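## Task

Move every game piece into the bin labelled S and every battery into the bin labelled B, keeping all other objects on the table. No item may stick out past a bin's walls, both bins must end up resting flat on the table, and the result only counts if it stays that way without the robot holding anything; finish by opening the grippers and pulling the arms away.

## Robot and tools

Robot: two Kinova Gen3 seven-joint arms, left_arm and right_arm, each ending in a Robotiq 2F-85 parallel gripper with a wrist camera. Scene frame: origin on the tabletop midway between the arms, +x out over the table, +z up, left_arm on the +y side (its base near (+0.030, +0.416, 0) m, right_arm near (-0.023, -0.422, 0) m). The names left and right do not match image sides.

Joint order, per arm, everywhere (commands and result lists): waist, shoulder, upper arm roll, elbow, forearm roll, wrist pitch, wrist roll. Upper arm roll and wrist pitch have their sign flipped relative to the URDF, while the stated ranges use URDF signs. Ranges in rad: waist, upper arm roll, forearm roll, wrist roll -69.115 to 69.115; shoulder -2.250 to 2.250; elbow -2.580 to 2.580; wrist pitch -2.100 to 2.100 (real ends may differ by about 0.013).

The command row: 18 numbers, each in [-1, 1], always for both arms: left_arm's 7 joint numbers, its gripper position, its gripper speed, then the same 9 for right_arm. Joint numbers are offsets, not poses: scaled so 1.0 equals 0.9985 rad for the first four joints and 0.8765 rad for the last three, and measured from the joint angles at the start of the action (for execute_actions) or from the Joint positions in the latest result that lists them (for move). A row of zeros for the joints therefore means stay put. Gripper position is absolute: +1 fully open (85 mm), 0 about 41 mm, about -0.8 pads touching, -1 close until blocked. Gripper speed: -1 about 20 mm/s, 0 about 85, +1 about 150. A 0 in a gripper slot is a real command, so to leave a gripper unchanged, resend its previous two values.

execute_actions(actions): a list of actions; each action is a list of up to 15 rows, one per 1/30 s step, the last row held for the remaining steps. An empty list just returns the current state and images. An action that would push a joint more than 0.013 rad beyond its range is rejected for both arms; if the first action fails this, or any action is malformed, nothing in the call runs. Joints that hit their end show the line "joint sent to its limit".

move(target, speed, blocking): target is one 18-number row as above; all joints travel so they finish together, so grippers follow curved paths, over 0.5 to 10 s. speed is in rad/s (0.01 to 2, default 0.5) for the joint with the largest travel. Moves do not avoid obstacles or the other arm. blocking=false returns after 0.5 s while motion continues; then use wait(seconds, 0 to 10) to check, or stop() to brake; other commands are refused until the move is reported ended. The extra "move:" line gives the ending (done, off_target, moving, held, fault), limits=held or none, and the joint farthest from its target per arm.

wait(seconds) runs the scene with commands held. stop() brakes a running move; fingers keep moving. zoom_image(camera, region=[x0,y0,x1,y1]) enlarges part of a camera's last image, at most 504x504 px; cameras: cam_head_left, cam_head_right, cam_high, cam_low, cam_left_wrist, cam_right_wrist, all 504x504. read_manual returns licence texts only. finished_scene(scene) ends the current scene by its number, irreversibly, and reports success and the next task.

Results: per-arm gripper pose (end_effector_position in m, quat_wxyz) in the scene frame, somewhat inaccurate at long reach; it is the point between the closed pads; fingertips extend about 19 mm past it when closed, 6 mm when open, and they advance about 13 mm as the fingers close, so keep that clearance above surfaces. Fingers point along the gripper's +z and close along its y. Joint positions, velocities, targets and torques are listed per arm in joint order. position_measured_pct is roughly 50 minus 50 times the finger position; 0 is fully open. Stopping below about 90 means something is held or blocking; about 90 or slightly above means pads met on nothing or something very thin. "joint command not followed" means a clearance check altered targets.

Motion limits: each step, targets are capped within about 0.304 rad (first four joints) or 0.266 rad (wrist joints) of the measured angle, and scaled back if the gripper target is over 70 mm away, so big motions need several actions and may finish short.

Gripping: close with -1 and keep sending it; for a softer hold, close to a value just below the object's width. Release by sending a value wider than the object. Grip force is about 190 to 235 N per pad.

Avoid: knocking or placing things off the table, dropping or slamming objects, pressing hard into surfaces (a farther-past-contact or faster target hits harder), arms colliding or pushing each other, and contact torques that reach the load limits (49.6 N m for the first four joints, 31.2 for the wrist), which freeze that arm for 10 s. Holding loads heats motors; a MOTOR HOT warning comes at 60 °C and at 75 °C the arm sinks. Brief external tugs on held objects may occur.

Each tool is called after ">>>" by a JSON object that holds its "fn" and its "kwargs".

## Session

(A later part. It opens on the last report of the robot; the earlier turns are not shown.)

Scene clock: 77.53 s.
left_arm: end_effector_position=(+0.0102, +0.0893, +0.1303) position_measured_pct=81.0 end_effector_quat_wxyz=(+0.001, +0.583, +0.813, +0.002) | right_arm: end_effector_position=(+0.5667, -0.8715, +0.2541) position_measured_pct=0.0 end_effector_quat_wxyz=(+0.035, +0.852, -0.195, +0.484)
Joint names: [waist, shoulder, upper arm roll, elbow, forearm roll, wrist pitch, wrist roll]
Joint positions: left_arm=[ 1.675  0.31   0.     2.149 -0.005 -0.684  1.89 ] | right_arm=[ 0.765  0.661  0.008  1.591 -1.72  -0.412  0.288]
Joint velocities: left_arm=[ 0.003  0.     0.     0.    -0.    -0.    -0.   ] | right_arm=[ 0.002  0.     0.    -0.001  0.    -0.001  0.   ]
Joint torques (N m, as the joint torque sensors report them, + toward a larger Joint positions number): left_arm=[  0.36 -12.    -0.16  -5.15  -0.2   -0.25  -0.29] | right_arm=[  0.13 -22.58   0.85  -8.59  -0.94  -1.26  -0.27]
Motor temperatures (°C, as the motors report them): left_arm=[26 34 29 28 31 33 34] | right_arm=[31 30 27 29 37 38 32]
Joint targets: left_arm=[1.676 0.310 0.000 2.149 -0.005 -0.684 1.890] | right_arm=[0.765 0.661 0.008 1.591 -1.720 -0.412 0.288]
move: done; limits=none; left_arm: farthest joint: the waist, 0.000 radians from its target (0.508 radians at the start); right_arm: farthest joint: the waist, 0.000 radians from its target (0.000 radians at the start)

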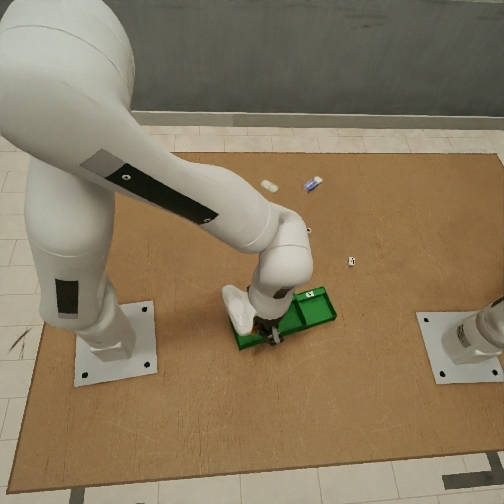

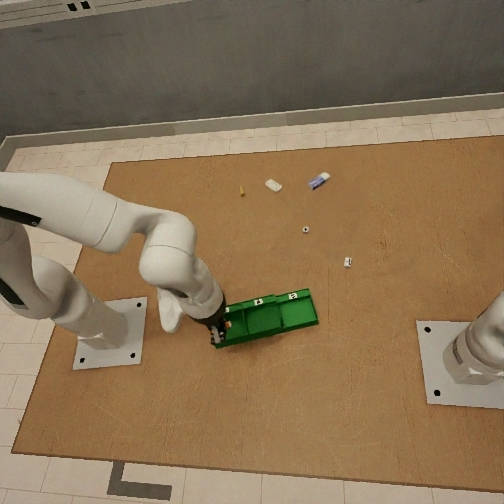

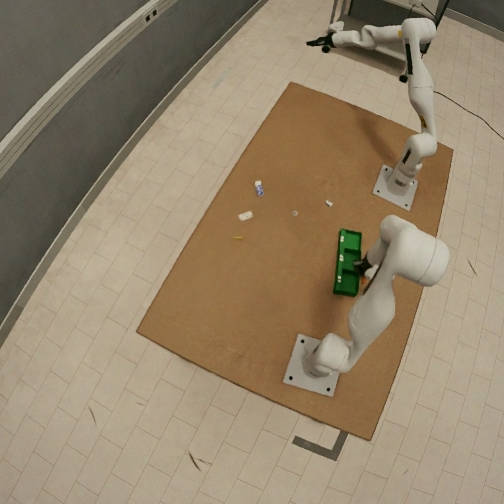

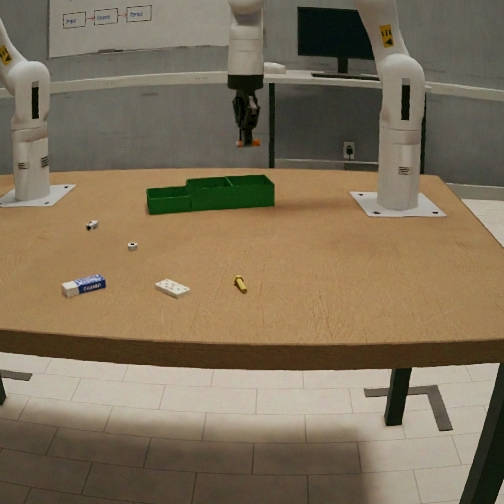

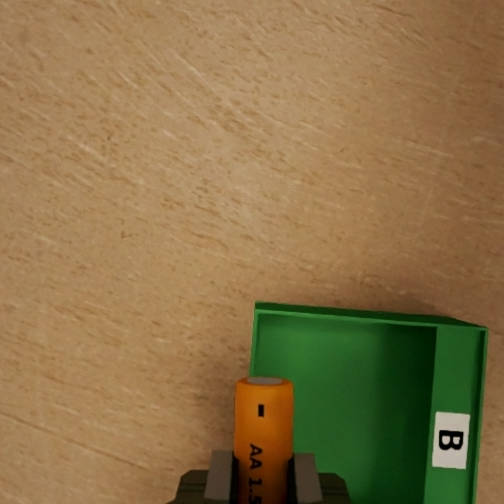

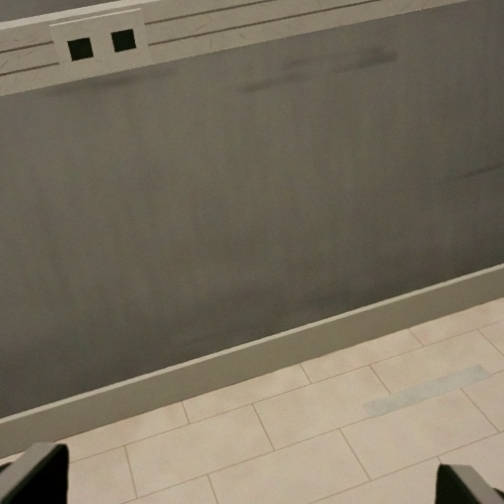

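>>> {"fn": "move", "kwargs": {"target": [-0.096,-0.005,0,0.007,0,0.004,-0.2,-1,1,0,0,0,0,0,0,0,1,0], "speed": 0.4}}

Scene clock: 89.60 s.
left_arm: end_effector_position=(+0.0412, +0.0909, +0.1304) position_measured_pct=81.0 end_effector_quat_wxyz=(+0.001, +0.615, +0.789, +0.001) | right_arm: end_effector_position=(+0.5667, -0.8715, +0.2541) position_measured_pct=0.0 end_effector_quat_wxyz=(+0.035, +0.852, -0.195, +0.484)
Joint names: [waist, shoulder, upper arm roll, elbow, forearm roll, wrist pitch, wrist roll]
Joint positions: left_arm=[ 1.58   0.306  0.     2.156 -0.005 -0.681  1.715] | right_arm=[ 0.765  0.661  0.008  1.591 -1.72  -0.412  0.288]
Joint velocities: left_arm=[-0.004 -0.003  0.001  0.     0.     0.    -0.002] | right_arm=[ 0.001  0.001 -0.     0.001 -0.001  0.001 -0.   ]
Joint torques (N m, as the joint torque sensors report them, + toward a larger Joint positions number): left_arm=[  0.45 -11.74  -0.09  -5.04  -0.14  -0.23  -0.24] | right_arm=[  0.07 -22.85   0.9   -8.67  -0.91  -1.24  -0.35]
Motor temperatures (°C, as the motors report them): left_arm=[26 34 29 28 31 33 34] | right_arm=[31 30 27 29 37 38 32]
Joint targets: left_arm=[1.580 0.305 0.000 2.156 -0.005 -0.681 1.715] | right_arm=[0.765 0.661 0.008 1.591 -1.720 -0.412 0.288]
move: done; limits=none; left_arm: farthest joint: the waist, 0.001 radians from its target (0.097 radians at the start); right_arm: farthest joint: the waist, 0.000 radians from its target (0.000 radians at the start)

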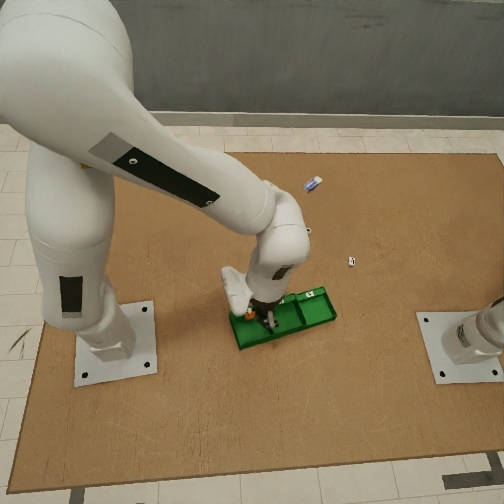

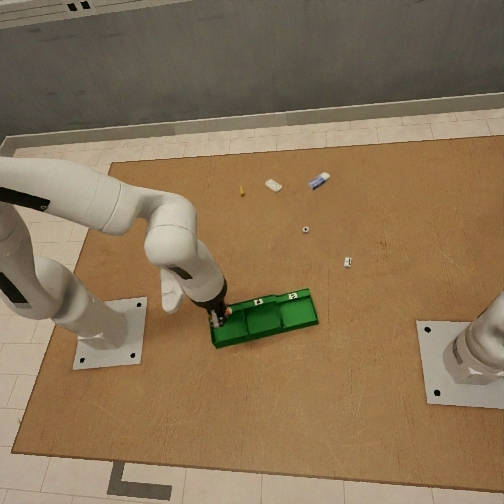

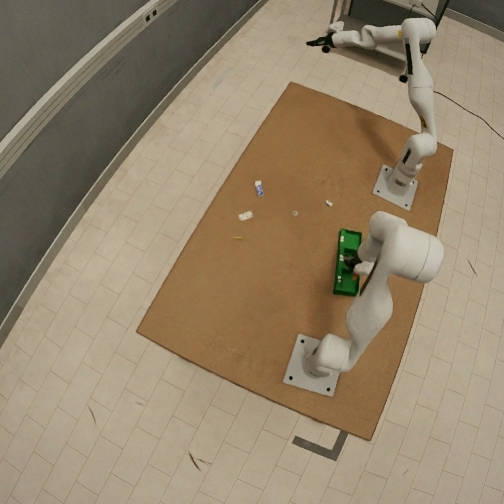

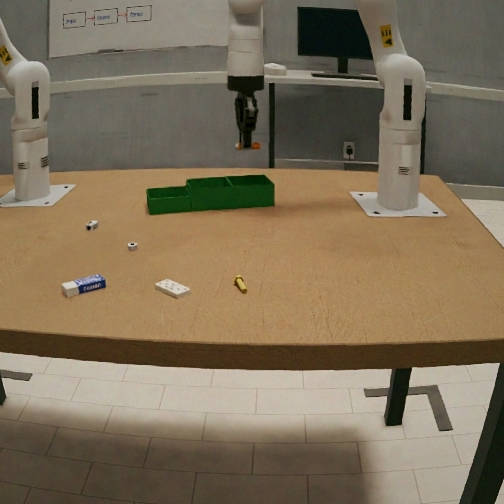

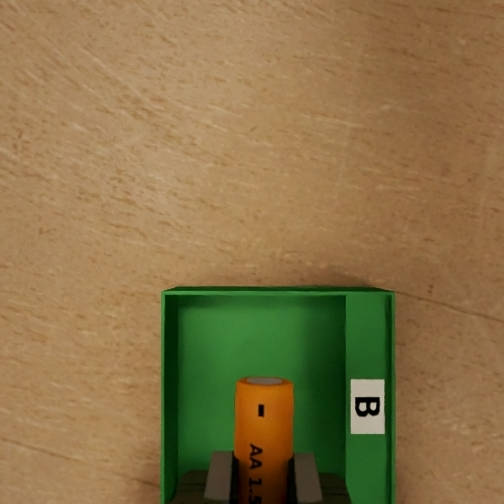

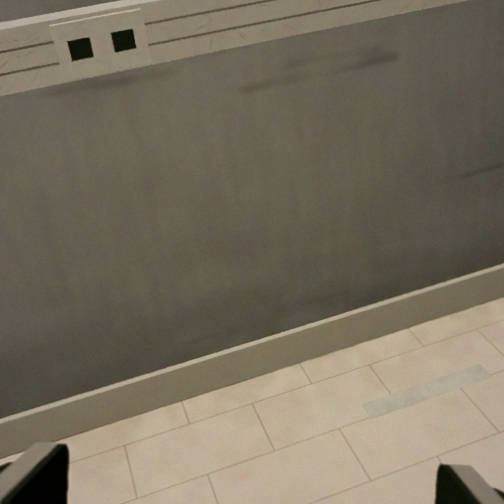

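>>> {"fn": "move", "kwargs": {"target": [0,0.245,0,0.097,0,0.391,0,-1,1,0,0,0,0,0,0,0,1,0], "speed": 0.35}}

>>> {"fn": "execute_actions", "kwargs": {"actions": [[[0,0,0,0,0,0,0,-0.3,0,0,0,0,0,0,0,0,1,0]],[[0,0,0,0,0,0,0,-0.3,0,0,0,0,0,0,0,0,1,0]]]}}

Scene clock: 97.20 s.
left_arm: end_effector_position=(+0.0408, +0.0902, +0.0358) position_measured_pct=81.0 end_effector_quat_wxyz=(+0.001, +0.615, +0.789, +0.000) | right_arm: end_effector_position=(+0.5667, -0.8715, +0.2541) position_measured_pct=0.0 end_effector_quat_wxyz=(+0.035, +0.852, -0.195, +0.484)
Joint names: [waist, shoulder, upper arm roll, elbow, forearm roll, wrist pitch, wrist roll]
Joint positions: left_arm=[ 1.58   0.55   0.     2.252 -0.005 -0.338  1.715] | right_arm=[ 0.765  0.661  0.008  1.591 -1.72  -0.412  0.288]
Joint velocities: left_arm=[-0.     0.003  0.    -0.    -0.     0.001 -0.   ] | right_arm=[ 0.     0.001  0.    -0.001 -0.    -0.001 -0.   ]
Joint torques (N m, as the joint torque sensors report them, + toward a larger Joint positions number): left_arm=[  0.08 -13.84  -0.33  -2.58  -0.2   -0.26  -0.25] | right_arm=[  0.07 -22.82   0.89  -8.44  -0.88  -1.32  -0.29]
Motor temperatures (°C, as the motors report them): left_arm=[26 34 29 28 31 33 34] | right_arm=[31 30 27 29 37 38 32]
Joint targets: left_arm=[1.580 0.550 0.000 2.252 -0.005 -0.338 1.715] | right_arm=[0.765 0.661 0.008 1.591 -1.720 -0.412 0.288]
move: done; limits=none; left_arm: farthest joint: the shoulder, 0.001 radians from its target (0.245 radians at the start); right_arm: farthest joint: the waist, 0.000 radians from its target (0.000 radians at the start)

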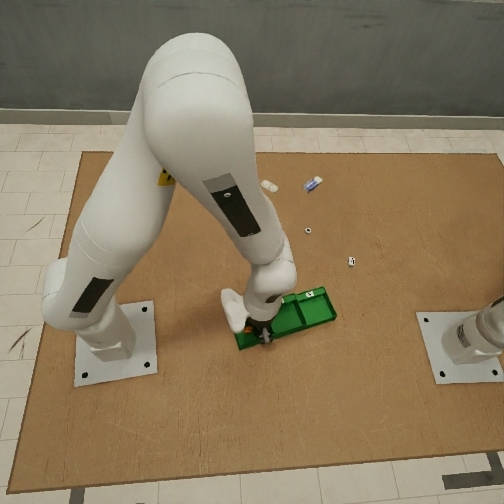

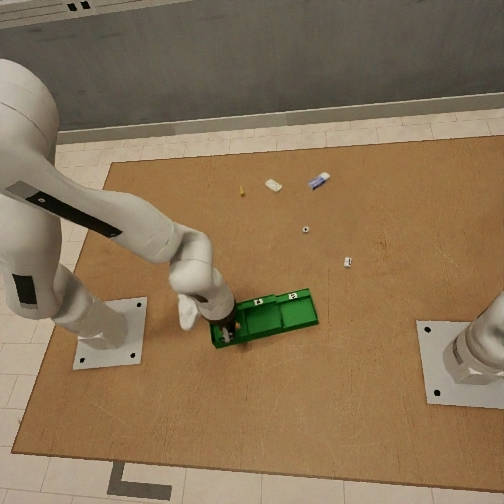

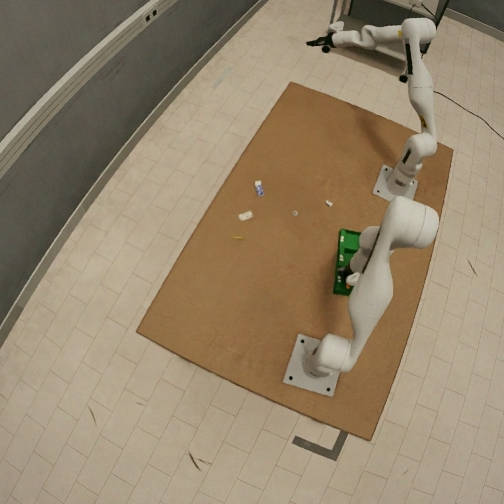

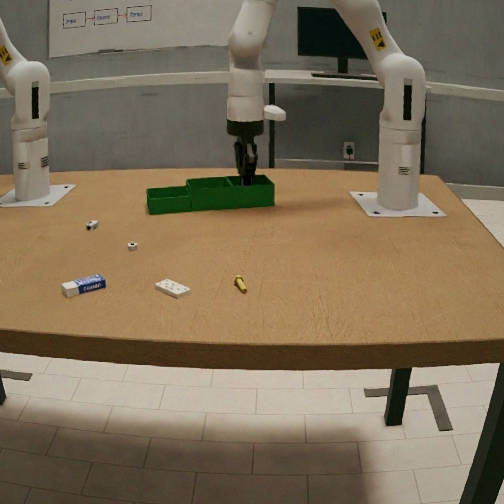

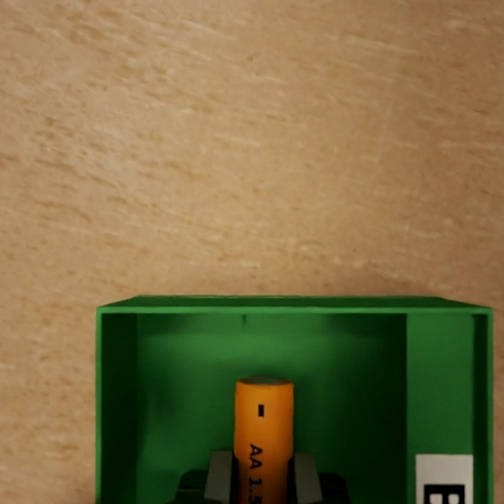

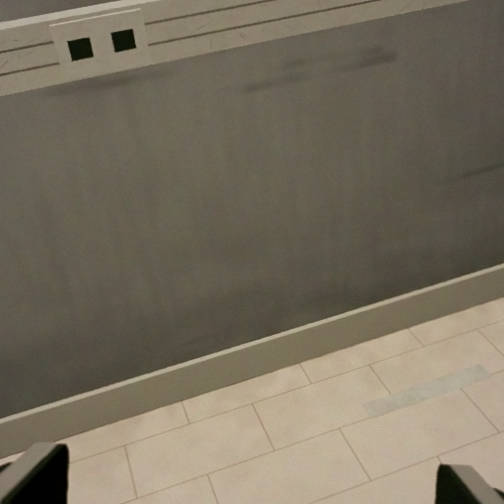

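Scene clock: 98.20 s.
left_arm: end_effector_position=(+0.0408, +0.0902, +0.0358) position_measured_pct=65.1 end_effector_quat_wxyz=(+0.001, +0.615, +0.789, +0.000) | right_arm: end_effector_position=(+0.5667, -0.8715, +0.2541) position_measured_pct=0.0 end_effector_quat_wxyz=(+0.035, +0.852, -0.195, +0.484)
Joint names: [waist, shoulder, upper arm roll, elbow, forearm roll, wrist pitch, wrist roll]
Joint positions: left_arm=[ 1.58   0.55   0.     2.252 -0.005 -0.338  1.715] | right_arm=[ 0.765  0.661  0.008  1.591 -1.72  -0.412  0.288]
Joint velocities: left_arm=[ 0.001  0.     0.001  0.     0.001  0.    -0.   ] | right_arm=[-0.001  0.     0.    -0.     0.001 -0.002  0.   ]
Joint torques (N m, as the joint torque sensors report them, + toward a larger Joint positions number): left_arm=[  0.08 -13.68  -0.32  -2.41  -0.18  -0.25  -0.25] | right_arm=[  0.08 -22.66   0.98  -8.61  -0.91  -1.25  -0.34]
Motor temperatures (°C, as the motors report them): left_arm=[26 34 29 28 31 33 34] | right_arm=[31 30 27 29 37 38 32]
Joint targets: left_arm=[1.580 0.550 0.000 2.252 -0.005 -0.338 1.715] | right_arm=[0.765 0.661 0.008 1.591 -1.720 -0.412 0.288]

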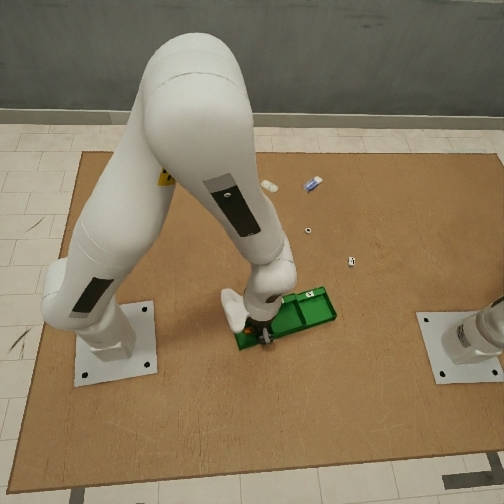

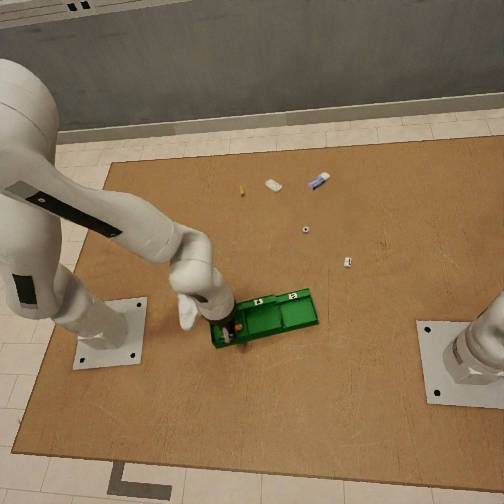

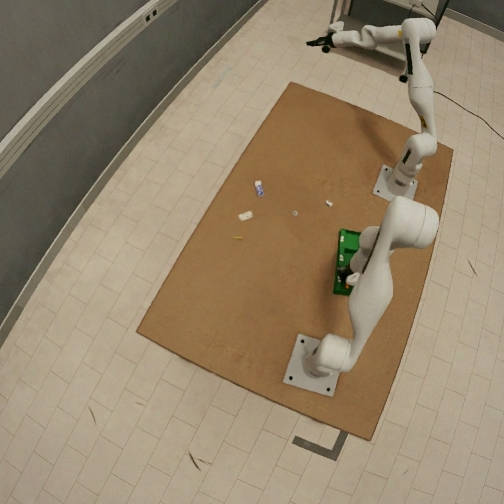

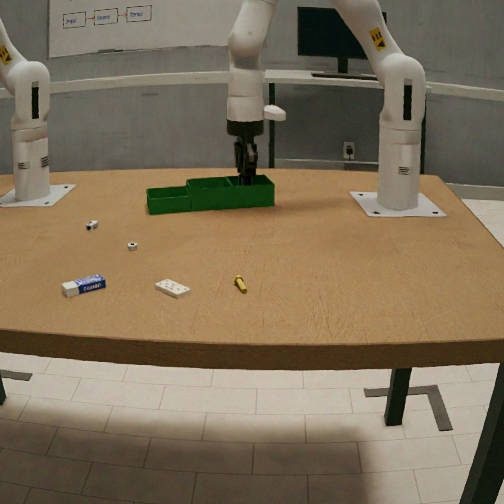

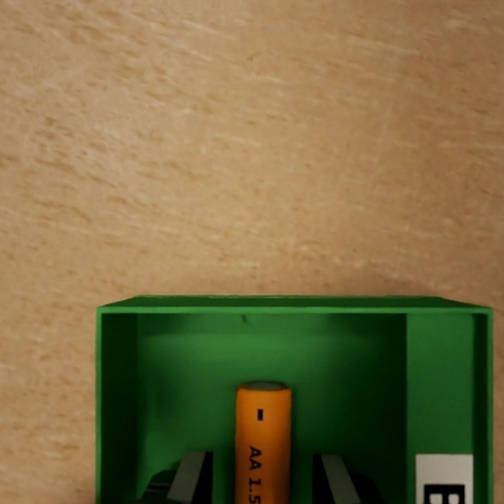

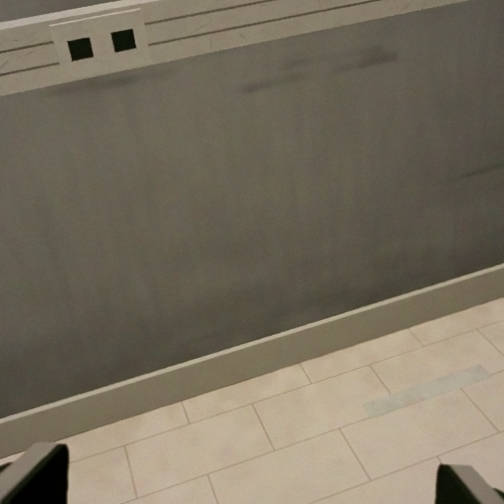

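>>> {"fn": "move", "kwargs": {"target": [0,-0.245,0,-0.097,0,-0.391,-0.8,-0.3,1,0,0,0,0,0,0,0,1,0], "speed": 0.6}}

>>> {"fn": "move", "kwargs": {"target": [-0.757,0.506,0,-1,0,-0.597,-0.97,0,1,0,0,0,0,0,0,0,1,0], "speed": 1.0}}

Scene clock: 107.93 s.
left_arm: end_effector_position=(+0.0412, +0.0909, +0.1304) position_measured_pct=65.1 end_effector_quat_wxyz=(+0.001, +0.848, +0.530, +0.002) | right_arm: end_effector_position=(+0.5667, -0.8715, +0.2541) position_measured_pct=0.0 end_effector_quat_wxyz=(+0.035, +0.852, -0.195, +0.484)
Joint names: [waist, shoulder, upper arm roll, elbow, forearm roll, wrist pitch, wrist roll]
Joint positions: left_arm=[ 1.58   0.306  0.     2.156 -0.005 -0.681  1.014] | right_arm=[ 0.765  0.661  0.008  1.591 -1.72  -0.412  0.288]
Joint velocities: left_arm=[-0.    -0.001  0.001  0.     0.    -0.    -0.001] | right_arm=[ 0.001  0.    -0.    -0.001 -0.    -0.     0.   ]
Joint torques (N m, as the joint torque sensors report them, + toward a larger Joint positions number): left_arm=[  0.14 -11.62  -0.14  -5.14  -0.2   -0.16  -0.29] | right_arm=[  0.08 -22.84   0.87  -8.57  -0.85  -1.22  -0.47]
Motor temperatures (°C, as the motors report them): left_arm=[26 34 29 28 31 33 34] | right_arm=[31 30 27 29 37 38 32]
Joint targets: left_arm=[1.580 0.305 0.000 2.156 -0.005 -0.681 1.014] | right_arm=[0.765 0.661 0.008 1.591 -1.720 -0.412 0.288]
move: done; limits=none; left_arm: farthest joint: the waist, 0.000 radians from its target (0.000 radians at the start); right_arm: farthest joint: the waist, 0.000 radians from its target (0.000 radians at the start)

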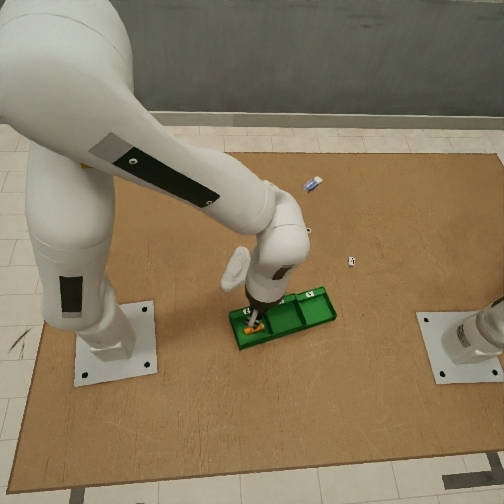

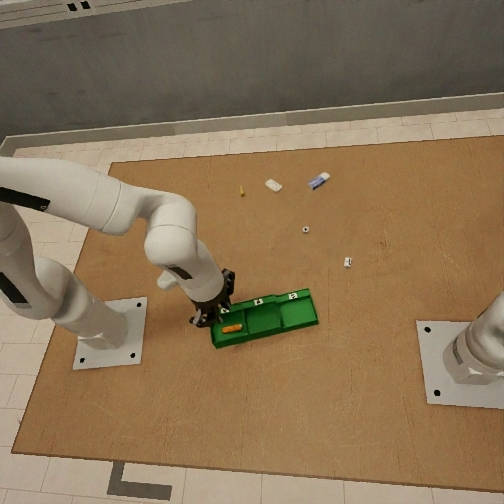

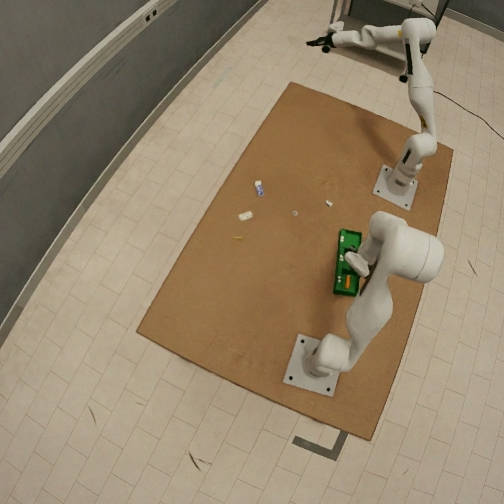

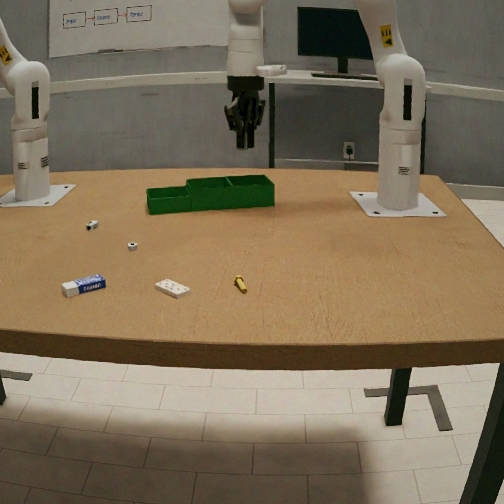

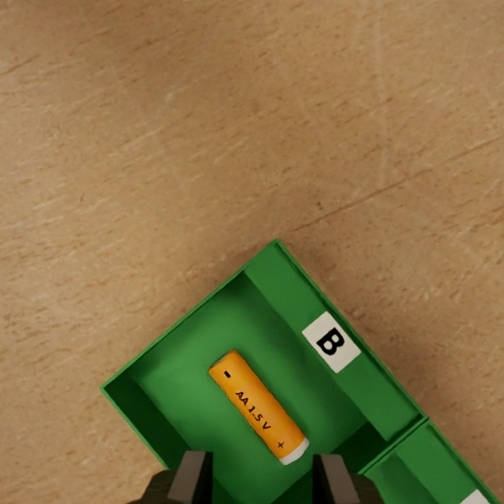

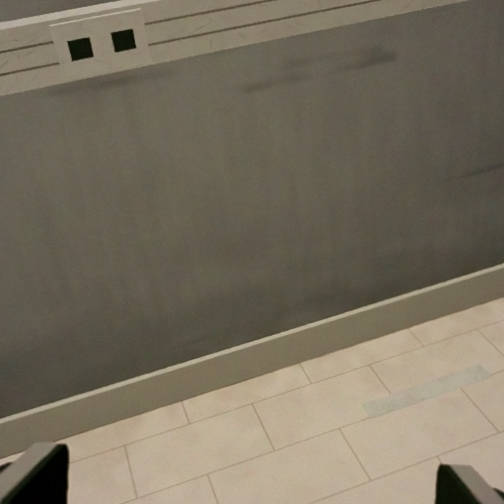

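Scene clock: 109.77 s.
left_arm: end_effector_position=(+0.4598, +0.0174, +0.1421) position_measured_pct=50.0 end_effector_quat_wxyz=(-0.015, +0.872, +0.490, -0.003) | right_arm: end_effector_position=(+0.5667, -0.8715, +0.2541) position_measured_pct=0.0 end_effector_quat_wxyz=(+0.035, +0.852, -0.195, +0.484)
Joint names: [waist, shoulder, upper arm roll, elbow, forearm roll, wrist pitch, wrist roll]
Joint positions: left_arm=[ 0.824  0.811  0.     1.157 -0.005 -1.204  0.164] | right_arm=[ 0.765  0.661  0.008  1.591 -1.72  -0.412  0.288]
Joint velocities: left_arm=[-0.002  0.002 -0.    -0.     0.     0.     0.002] | right_arm=[-0.    -0.001  0.     0.    -0.001  0.002  0.   ]
Joint torques (N m, as the joint torque sensors report them, + toward a larger Joint positions number): left_arm=[  0.03 -22.78  -0.33  -7.67  -0.23  -0.28  -0.29] | right_arm=[  0.18 -22.69   0.84  -8.58  -0.91  -1.16  -0.32]
Motor temperatures (°C, as the motors report them): left_arm=[26 34 29 28 31 33 34] | right_arm=[31 30 27 29 37 38 32]
Joint targets: left_arm=[0.824 0.811 0.000 1.157 -0.005 -1.204 0.164] | right_arm=[0.765 0.661 0.008 1.591 -1.720 -0.412 0.288]
move: done; limits=none; left_arm: farthest joint: the shoulder, 0.001 radians from its target (0.506 radians at the start); right_arm: farthest joint: the waist, 0.000 radians from its target (0.000 radians at the start)

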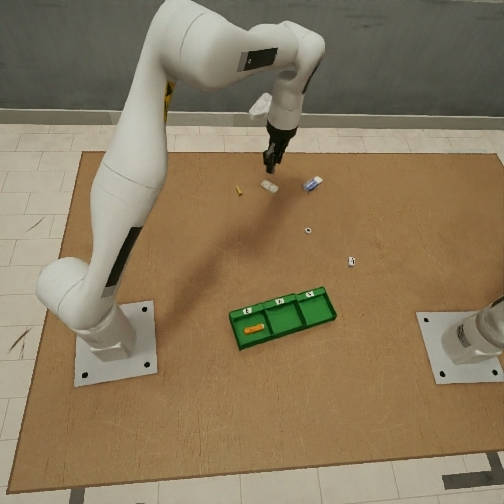

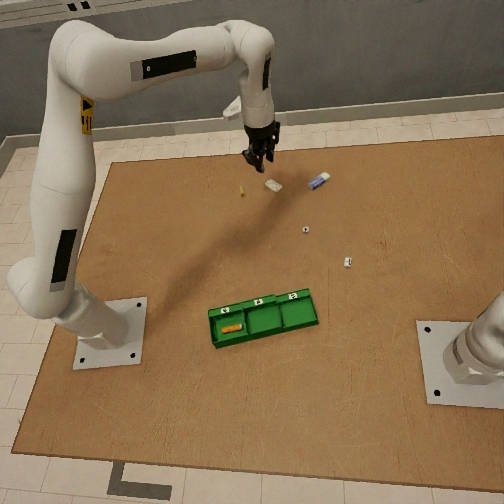

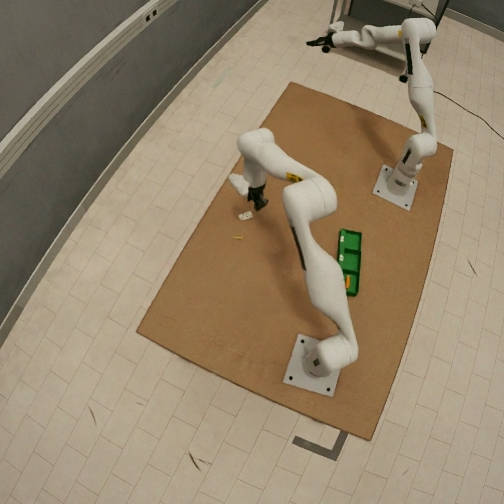

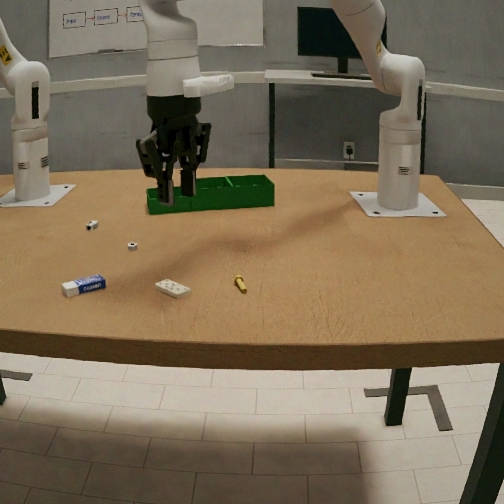

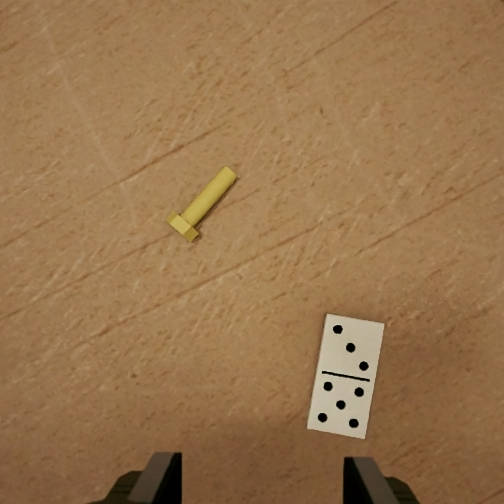

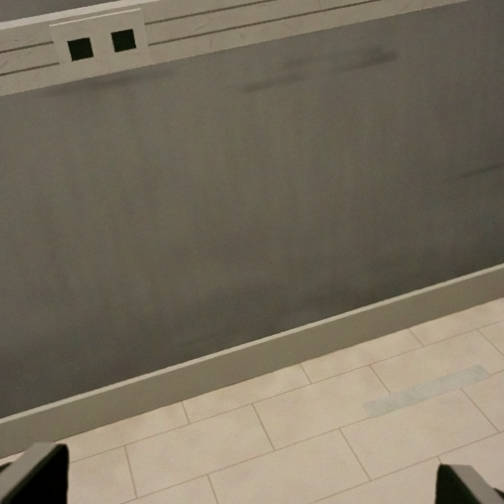

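>>> {"fn": "move", "kwargs": {"target": [-0.011,0.143,0,-0.020,0,0.175,-0.197,-0.1,1,0,0,0,0,0,0,0,1,0], "speed": 0.5}}

Scene clock: 123.20 s.
left_arm: end_effector_position=(+0.4876, +0.0023, +0.0612) position_measured_pct=54.8 end_effector_quat_wxyz=(-0.001, +0.909, +0.418, +0.002) | right_arm: end_effector_position=(+0.5667, -0.8715, +0.2541) position_measured_pct=0.0 end_effector_quat_wxyz=(+0.035, +0.852, -0.195, +0.484)
Joint names: [waist, shoulder, upper arm roll, elbow, forearm roll, wrist pitch, wrist roll]
Joint positions: left_arm=[ 0.813  0.953  0.     1.137 -0.005 -1.05  -0.009] | right_arm=[ 0.765  0.661  0.008  1.591 -1.72  -0.412  0.288]
Joint velocities: left_arm=[-0.     0.003 -0.    -0.    -0.    -0.    -0.002] | right_arm=[ 0.     0.     0.    -0.001  0.002  0.    -0.   ]
Joint torques (N m, as the joint torque sensors report them, + toward a larger Joint positions number): left_arm=[  0.24 -24.28  -0.34  -7.23  -0.2   -0.2   -0.23] | right_arm=[  0.03 -22.63   0.9   -8.51  -0.84  -1.2   -0.37]
Motor temperatures (°C, as the motors report them): left_arm=[26 34 29 28 31 33 34] | right_arm=[31 30 27 29 37 38 32]
Joint targets: left_arm=[0.813 0.953 0.000 1.137 -0.005 -1.050 -0.009] | right_arm=[0.765 0.661 0.008 1.591 -1.720 -0.412 0.288]
move: done; limits=none; left_arm: farthest joint: the shoulder, 0.001 radians from its target (0.143 radians at the start); right_arm: farthest joint: the waist, 0.000 radians from its target (0.000 radians at the start)

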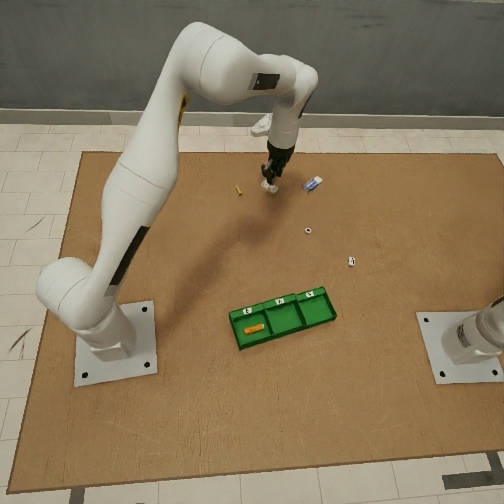

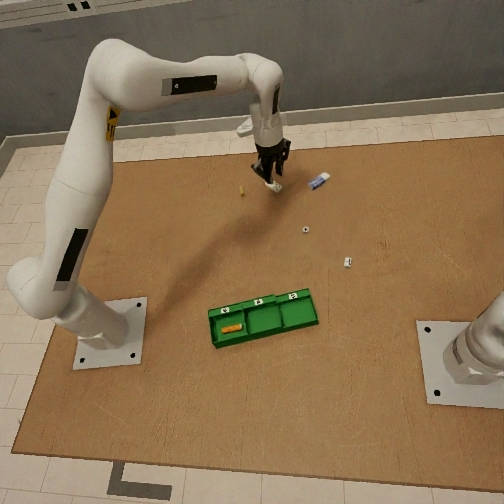

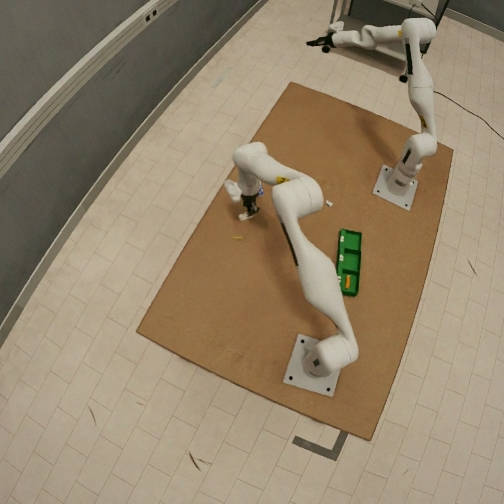

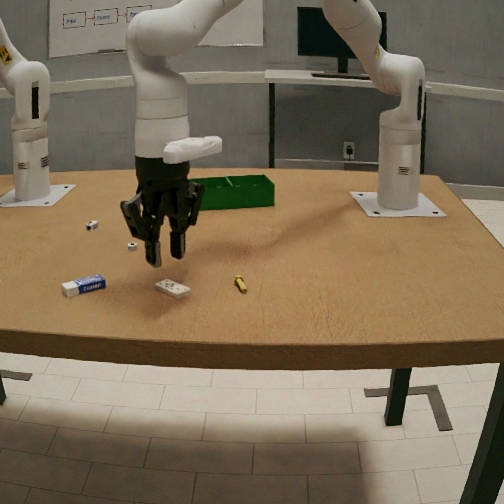

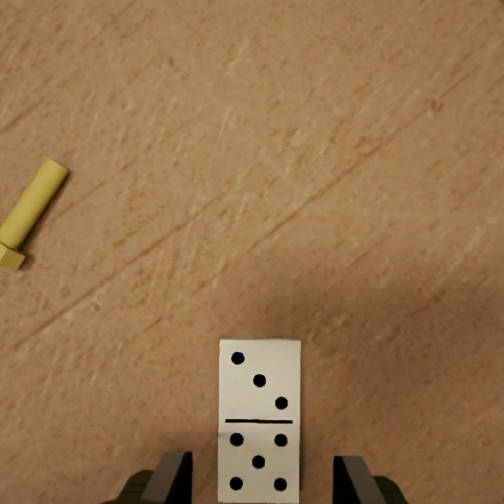

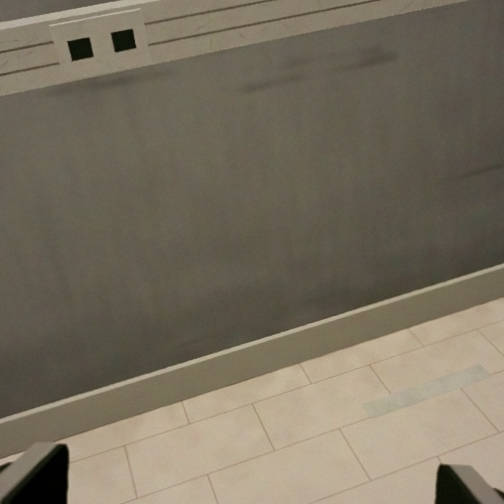

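>>> {"fn": "move", "kwargs": {"target": [0,0.057,0,0.022,0,0.088,0,-0.1,1,0,0,0,0,0,0,0,1,0], "speed": 0.2}}

>>> {"fn": "execute_actions", "kwargs": {"actions": [[[0,0,0,0,0,0,0,-1,0,0,0,0,0,0,0,0,1,0]],[[0,0,0,0,0,0,0,-1,0,0,0,0,0,0,0,0,1,0]]]}}

Scene clock: 130.03 s.
left_arm: end_effector_position=(+0.4873, +0.0025, +0.0204) position_measured_pct=54.8 end_effector_quat_wxyz=(-0.001, +0.909, +0.418, +0.002) | right_arm: end_effector_position=(+0.5667, -0.8715, +0.2541) position_measured_pct=0.0 end_effector_quat_wxyz=(+0.035, +0.852, -0.195, +0.484)
Joint names: [waist, shoulder, upper arm roll, elbow, forearm roll, wrist pitch, wrist roll]
Joint positions: left_arm=[ 0.813  1.01   0.     1.159 -0.005 -0.973 -0.009] | right_arm=[ 0.765  0.661  0.008  1.591 -1.72  -0.412  0.288]
Joint velocities: left_arm=[ 0.     0.002 -0.    -0.001 -0.     0.001 -0.002] | right_arm=[ 0.001  0.001 -0.     0.001  0.001  0.001 -0.   ]
Joint torques (N m, as the joint torque sensors report them, + toward a larger Joint positions number): left_arm=[  0.21 -24.58  -0.34  -6.79  -0.17  -0.38  -0.2 ] | right_arm=[  0.18 -22.83   0.99  -8.54  -0.91  -1.32  -0.36]
Motor temperatures (°C, as the motors report them): left_arm=[26 34 29 28 31 33 34] | right_arm=[31 30 27 29 37 38 32]
Joint targets: left_arm=[0.813 1.010 0.000 1.159 -0.005 -0.973 -0.009] | right_arm=[0.765 0.661 0.008 1.591 -1.720 -0.412 0.288]
move: done; limits=none; left_arm: farthest joint: the waist, 0.000 radians from its target (0.000 radians at the start); right_arm: farthest joint: the waist, 0.000 radians from its target (0.000 radians at the start)

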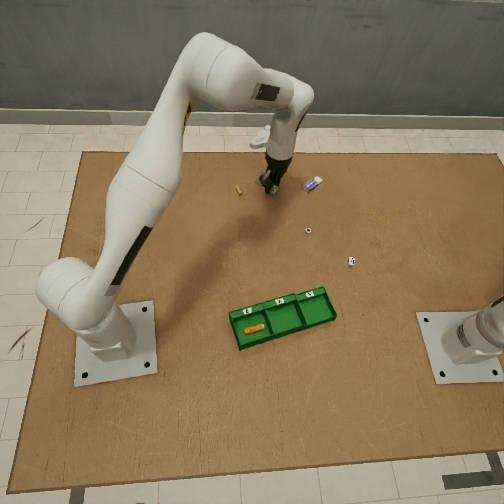

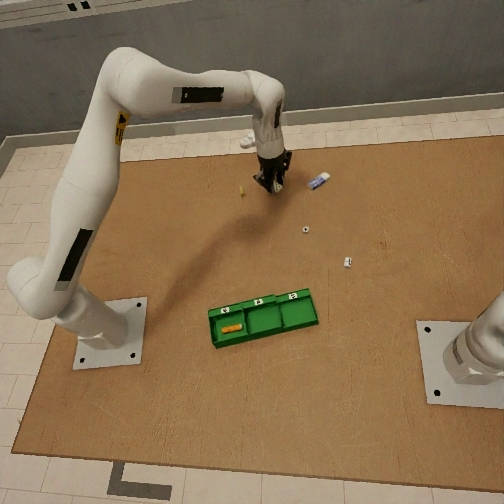

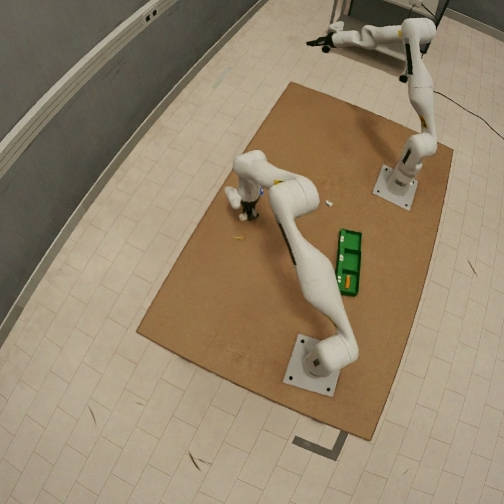

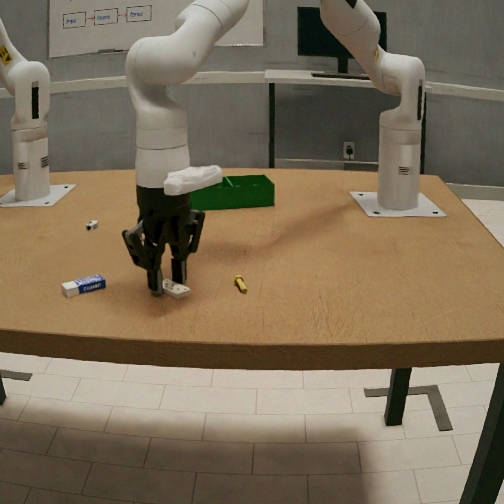

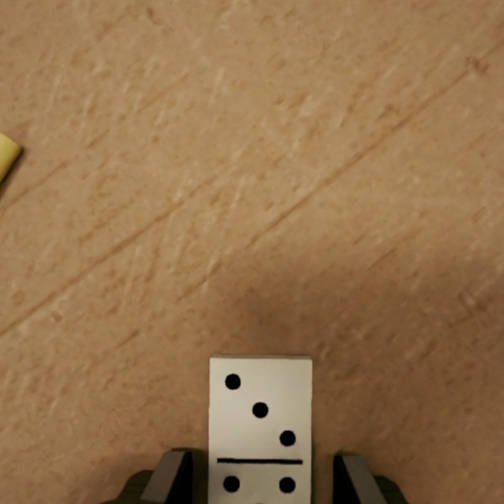

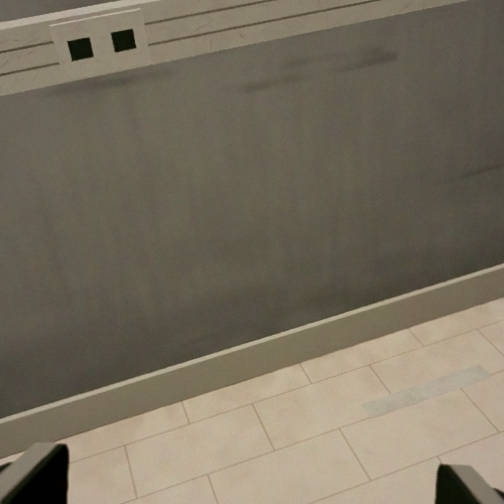

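Scene clock: 131.03 s.
left_arm: end_effector_position=(+0.4875, +0.0023, +0.0211) position_measured_pct=72.2 end_effector_quat_wxyz=(-0.001, +0.909, +0.418, +0.002) | right_arm: end_effector_position=(+0.5667, -0.8715, +0.2541) position_measured_pct=0.0 end_effector_quat_wxyz=(+0.035, +0.852, -0.195, +0.484)
Joint names: [waist, shoulder, upper arm roll, elbow, forearm roll, wrist pitch, wrist roll]
Joint positions: left_arm=[ 0.813  1.009  0.     1.159 -0.005 -0.974 -0.009] | right_arm=[ 0.765  0.661  0.008  1.591 -1.72  -0.412  0.288]
Joint velocities: left_arm=[-0.001  0.002  0.    -0.     0.    -0.001  0.003] | right_arm=[ 0.     0.001 -0.    -0.     0.001 -0.001 -0.   ]
Joint torques (N m, as the joint torque sensors report them, + toward a larger Joint positions number): left_arm=[  0.22 -24.55  -0.39  -6.88  -0.23  -0.15  -0.28] | right_arm=[  0.08 -22.84   0.82  -8.65  -0.9   -1.24  -0.45]
Motor temperatures (°C, as the motors report them): left_arm=[26 34 29 28 31 33 34] | right_arm=[31 30 27 29 37 38 32]
Joint targets: left_arm=[0.813 1.009 0.000 1.159 -0.005 -0.974 -0.009] | right_arm=[0.765 0.661 0.008 1.591 -1.720 -0.412 0.288]

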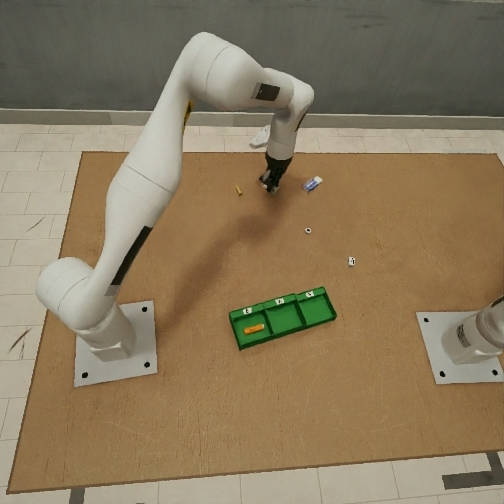

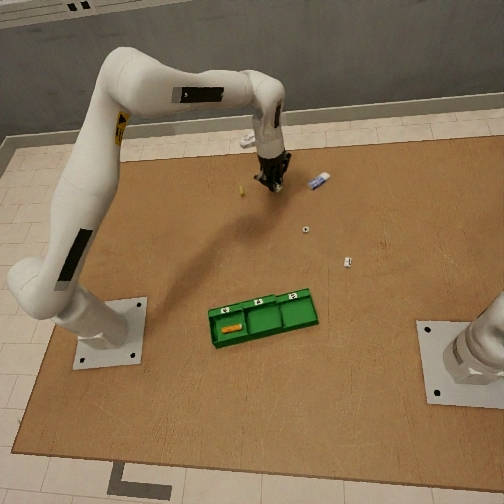

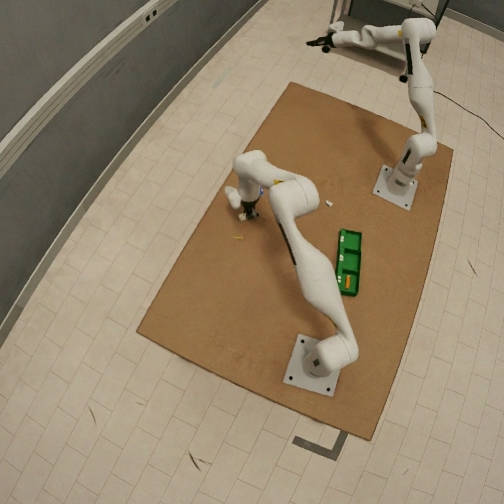

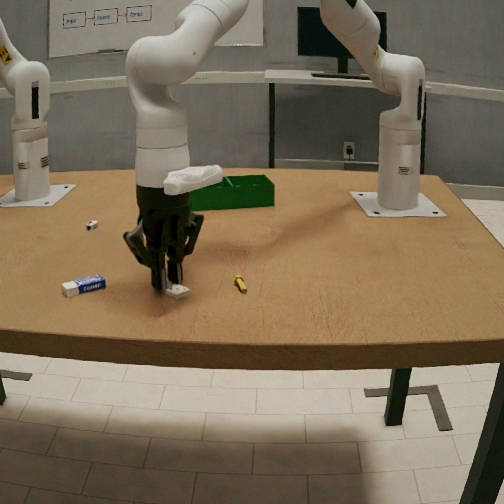

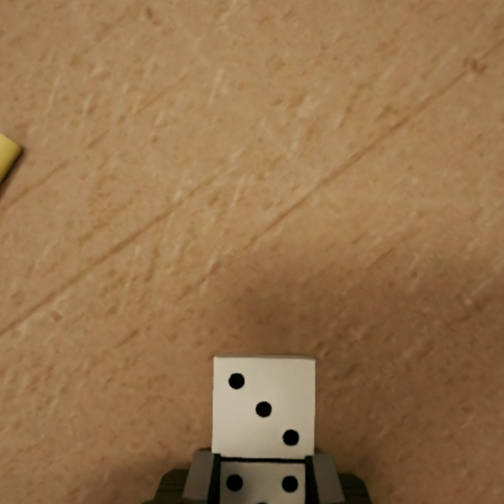

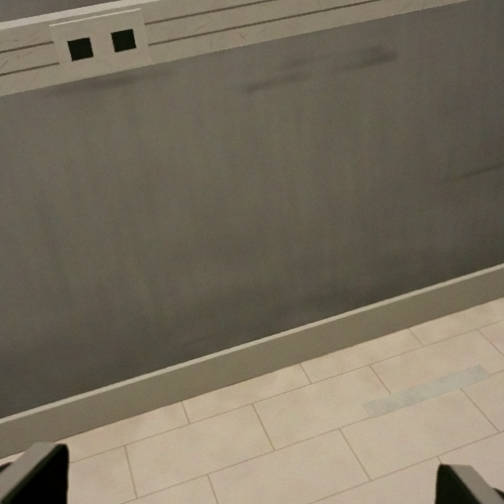

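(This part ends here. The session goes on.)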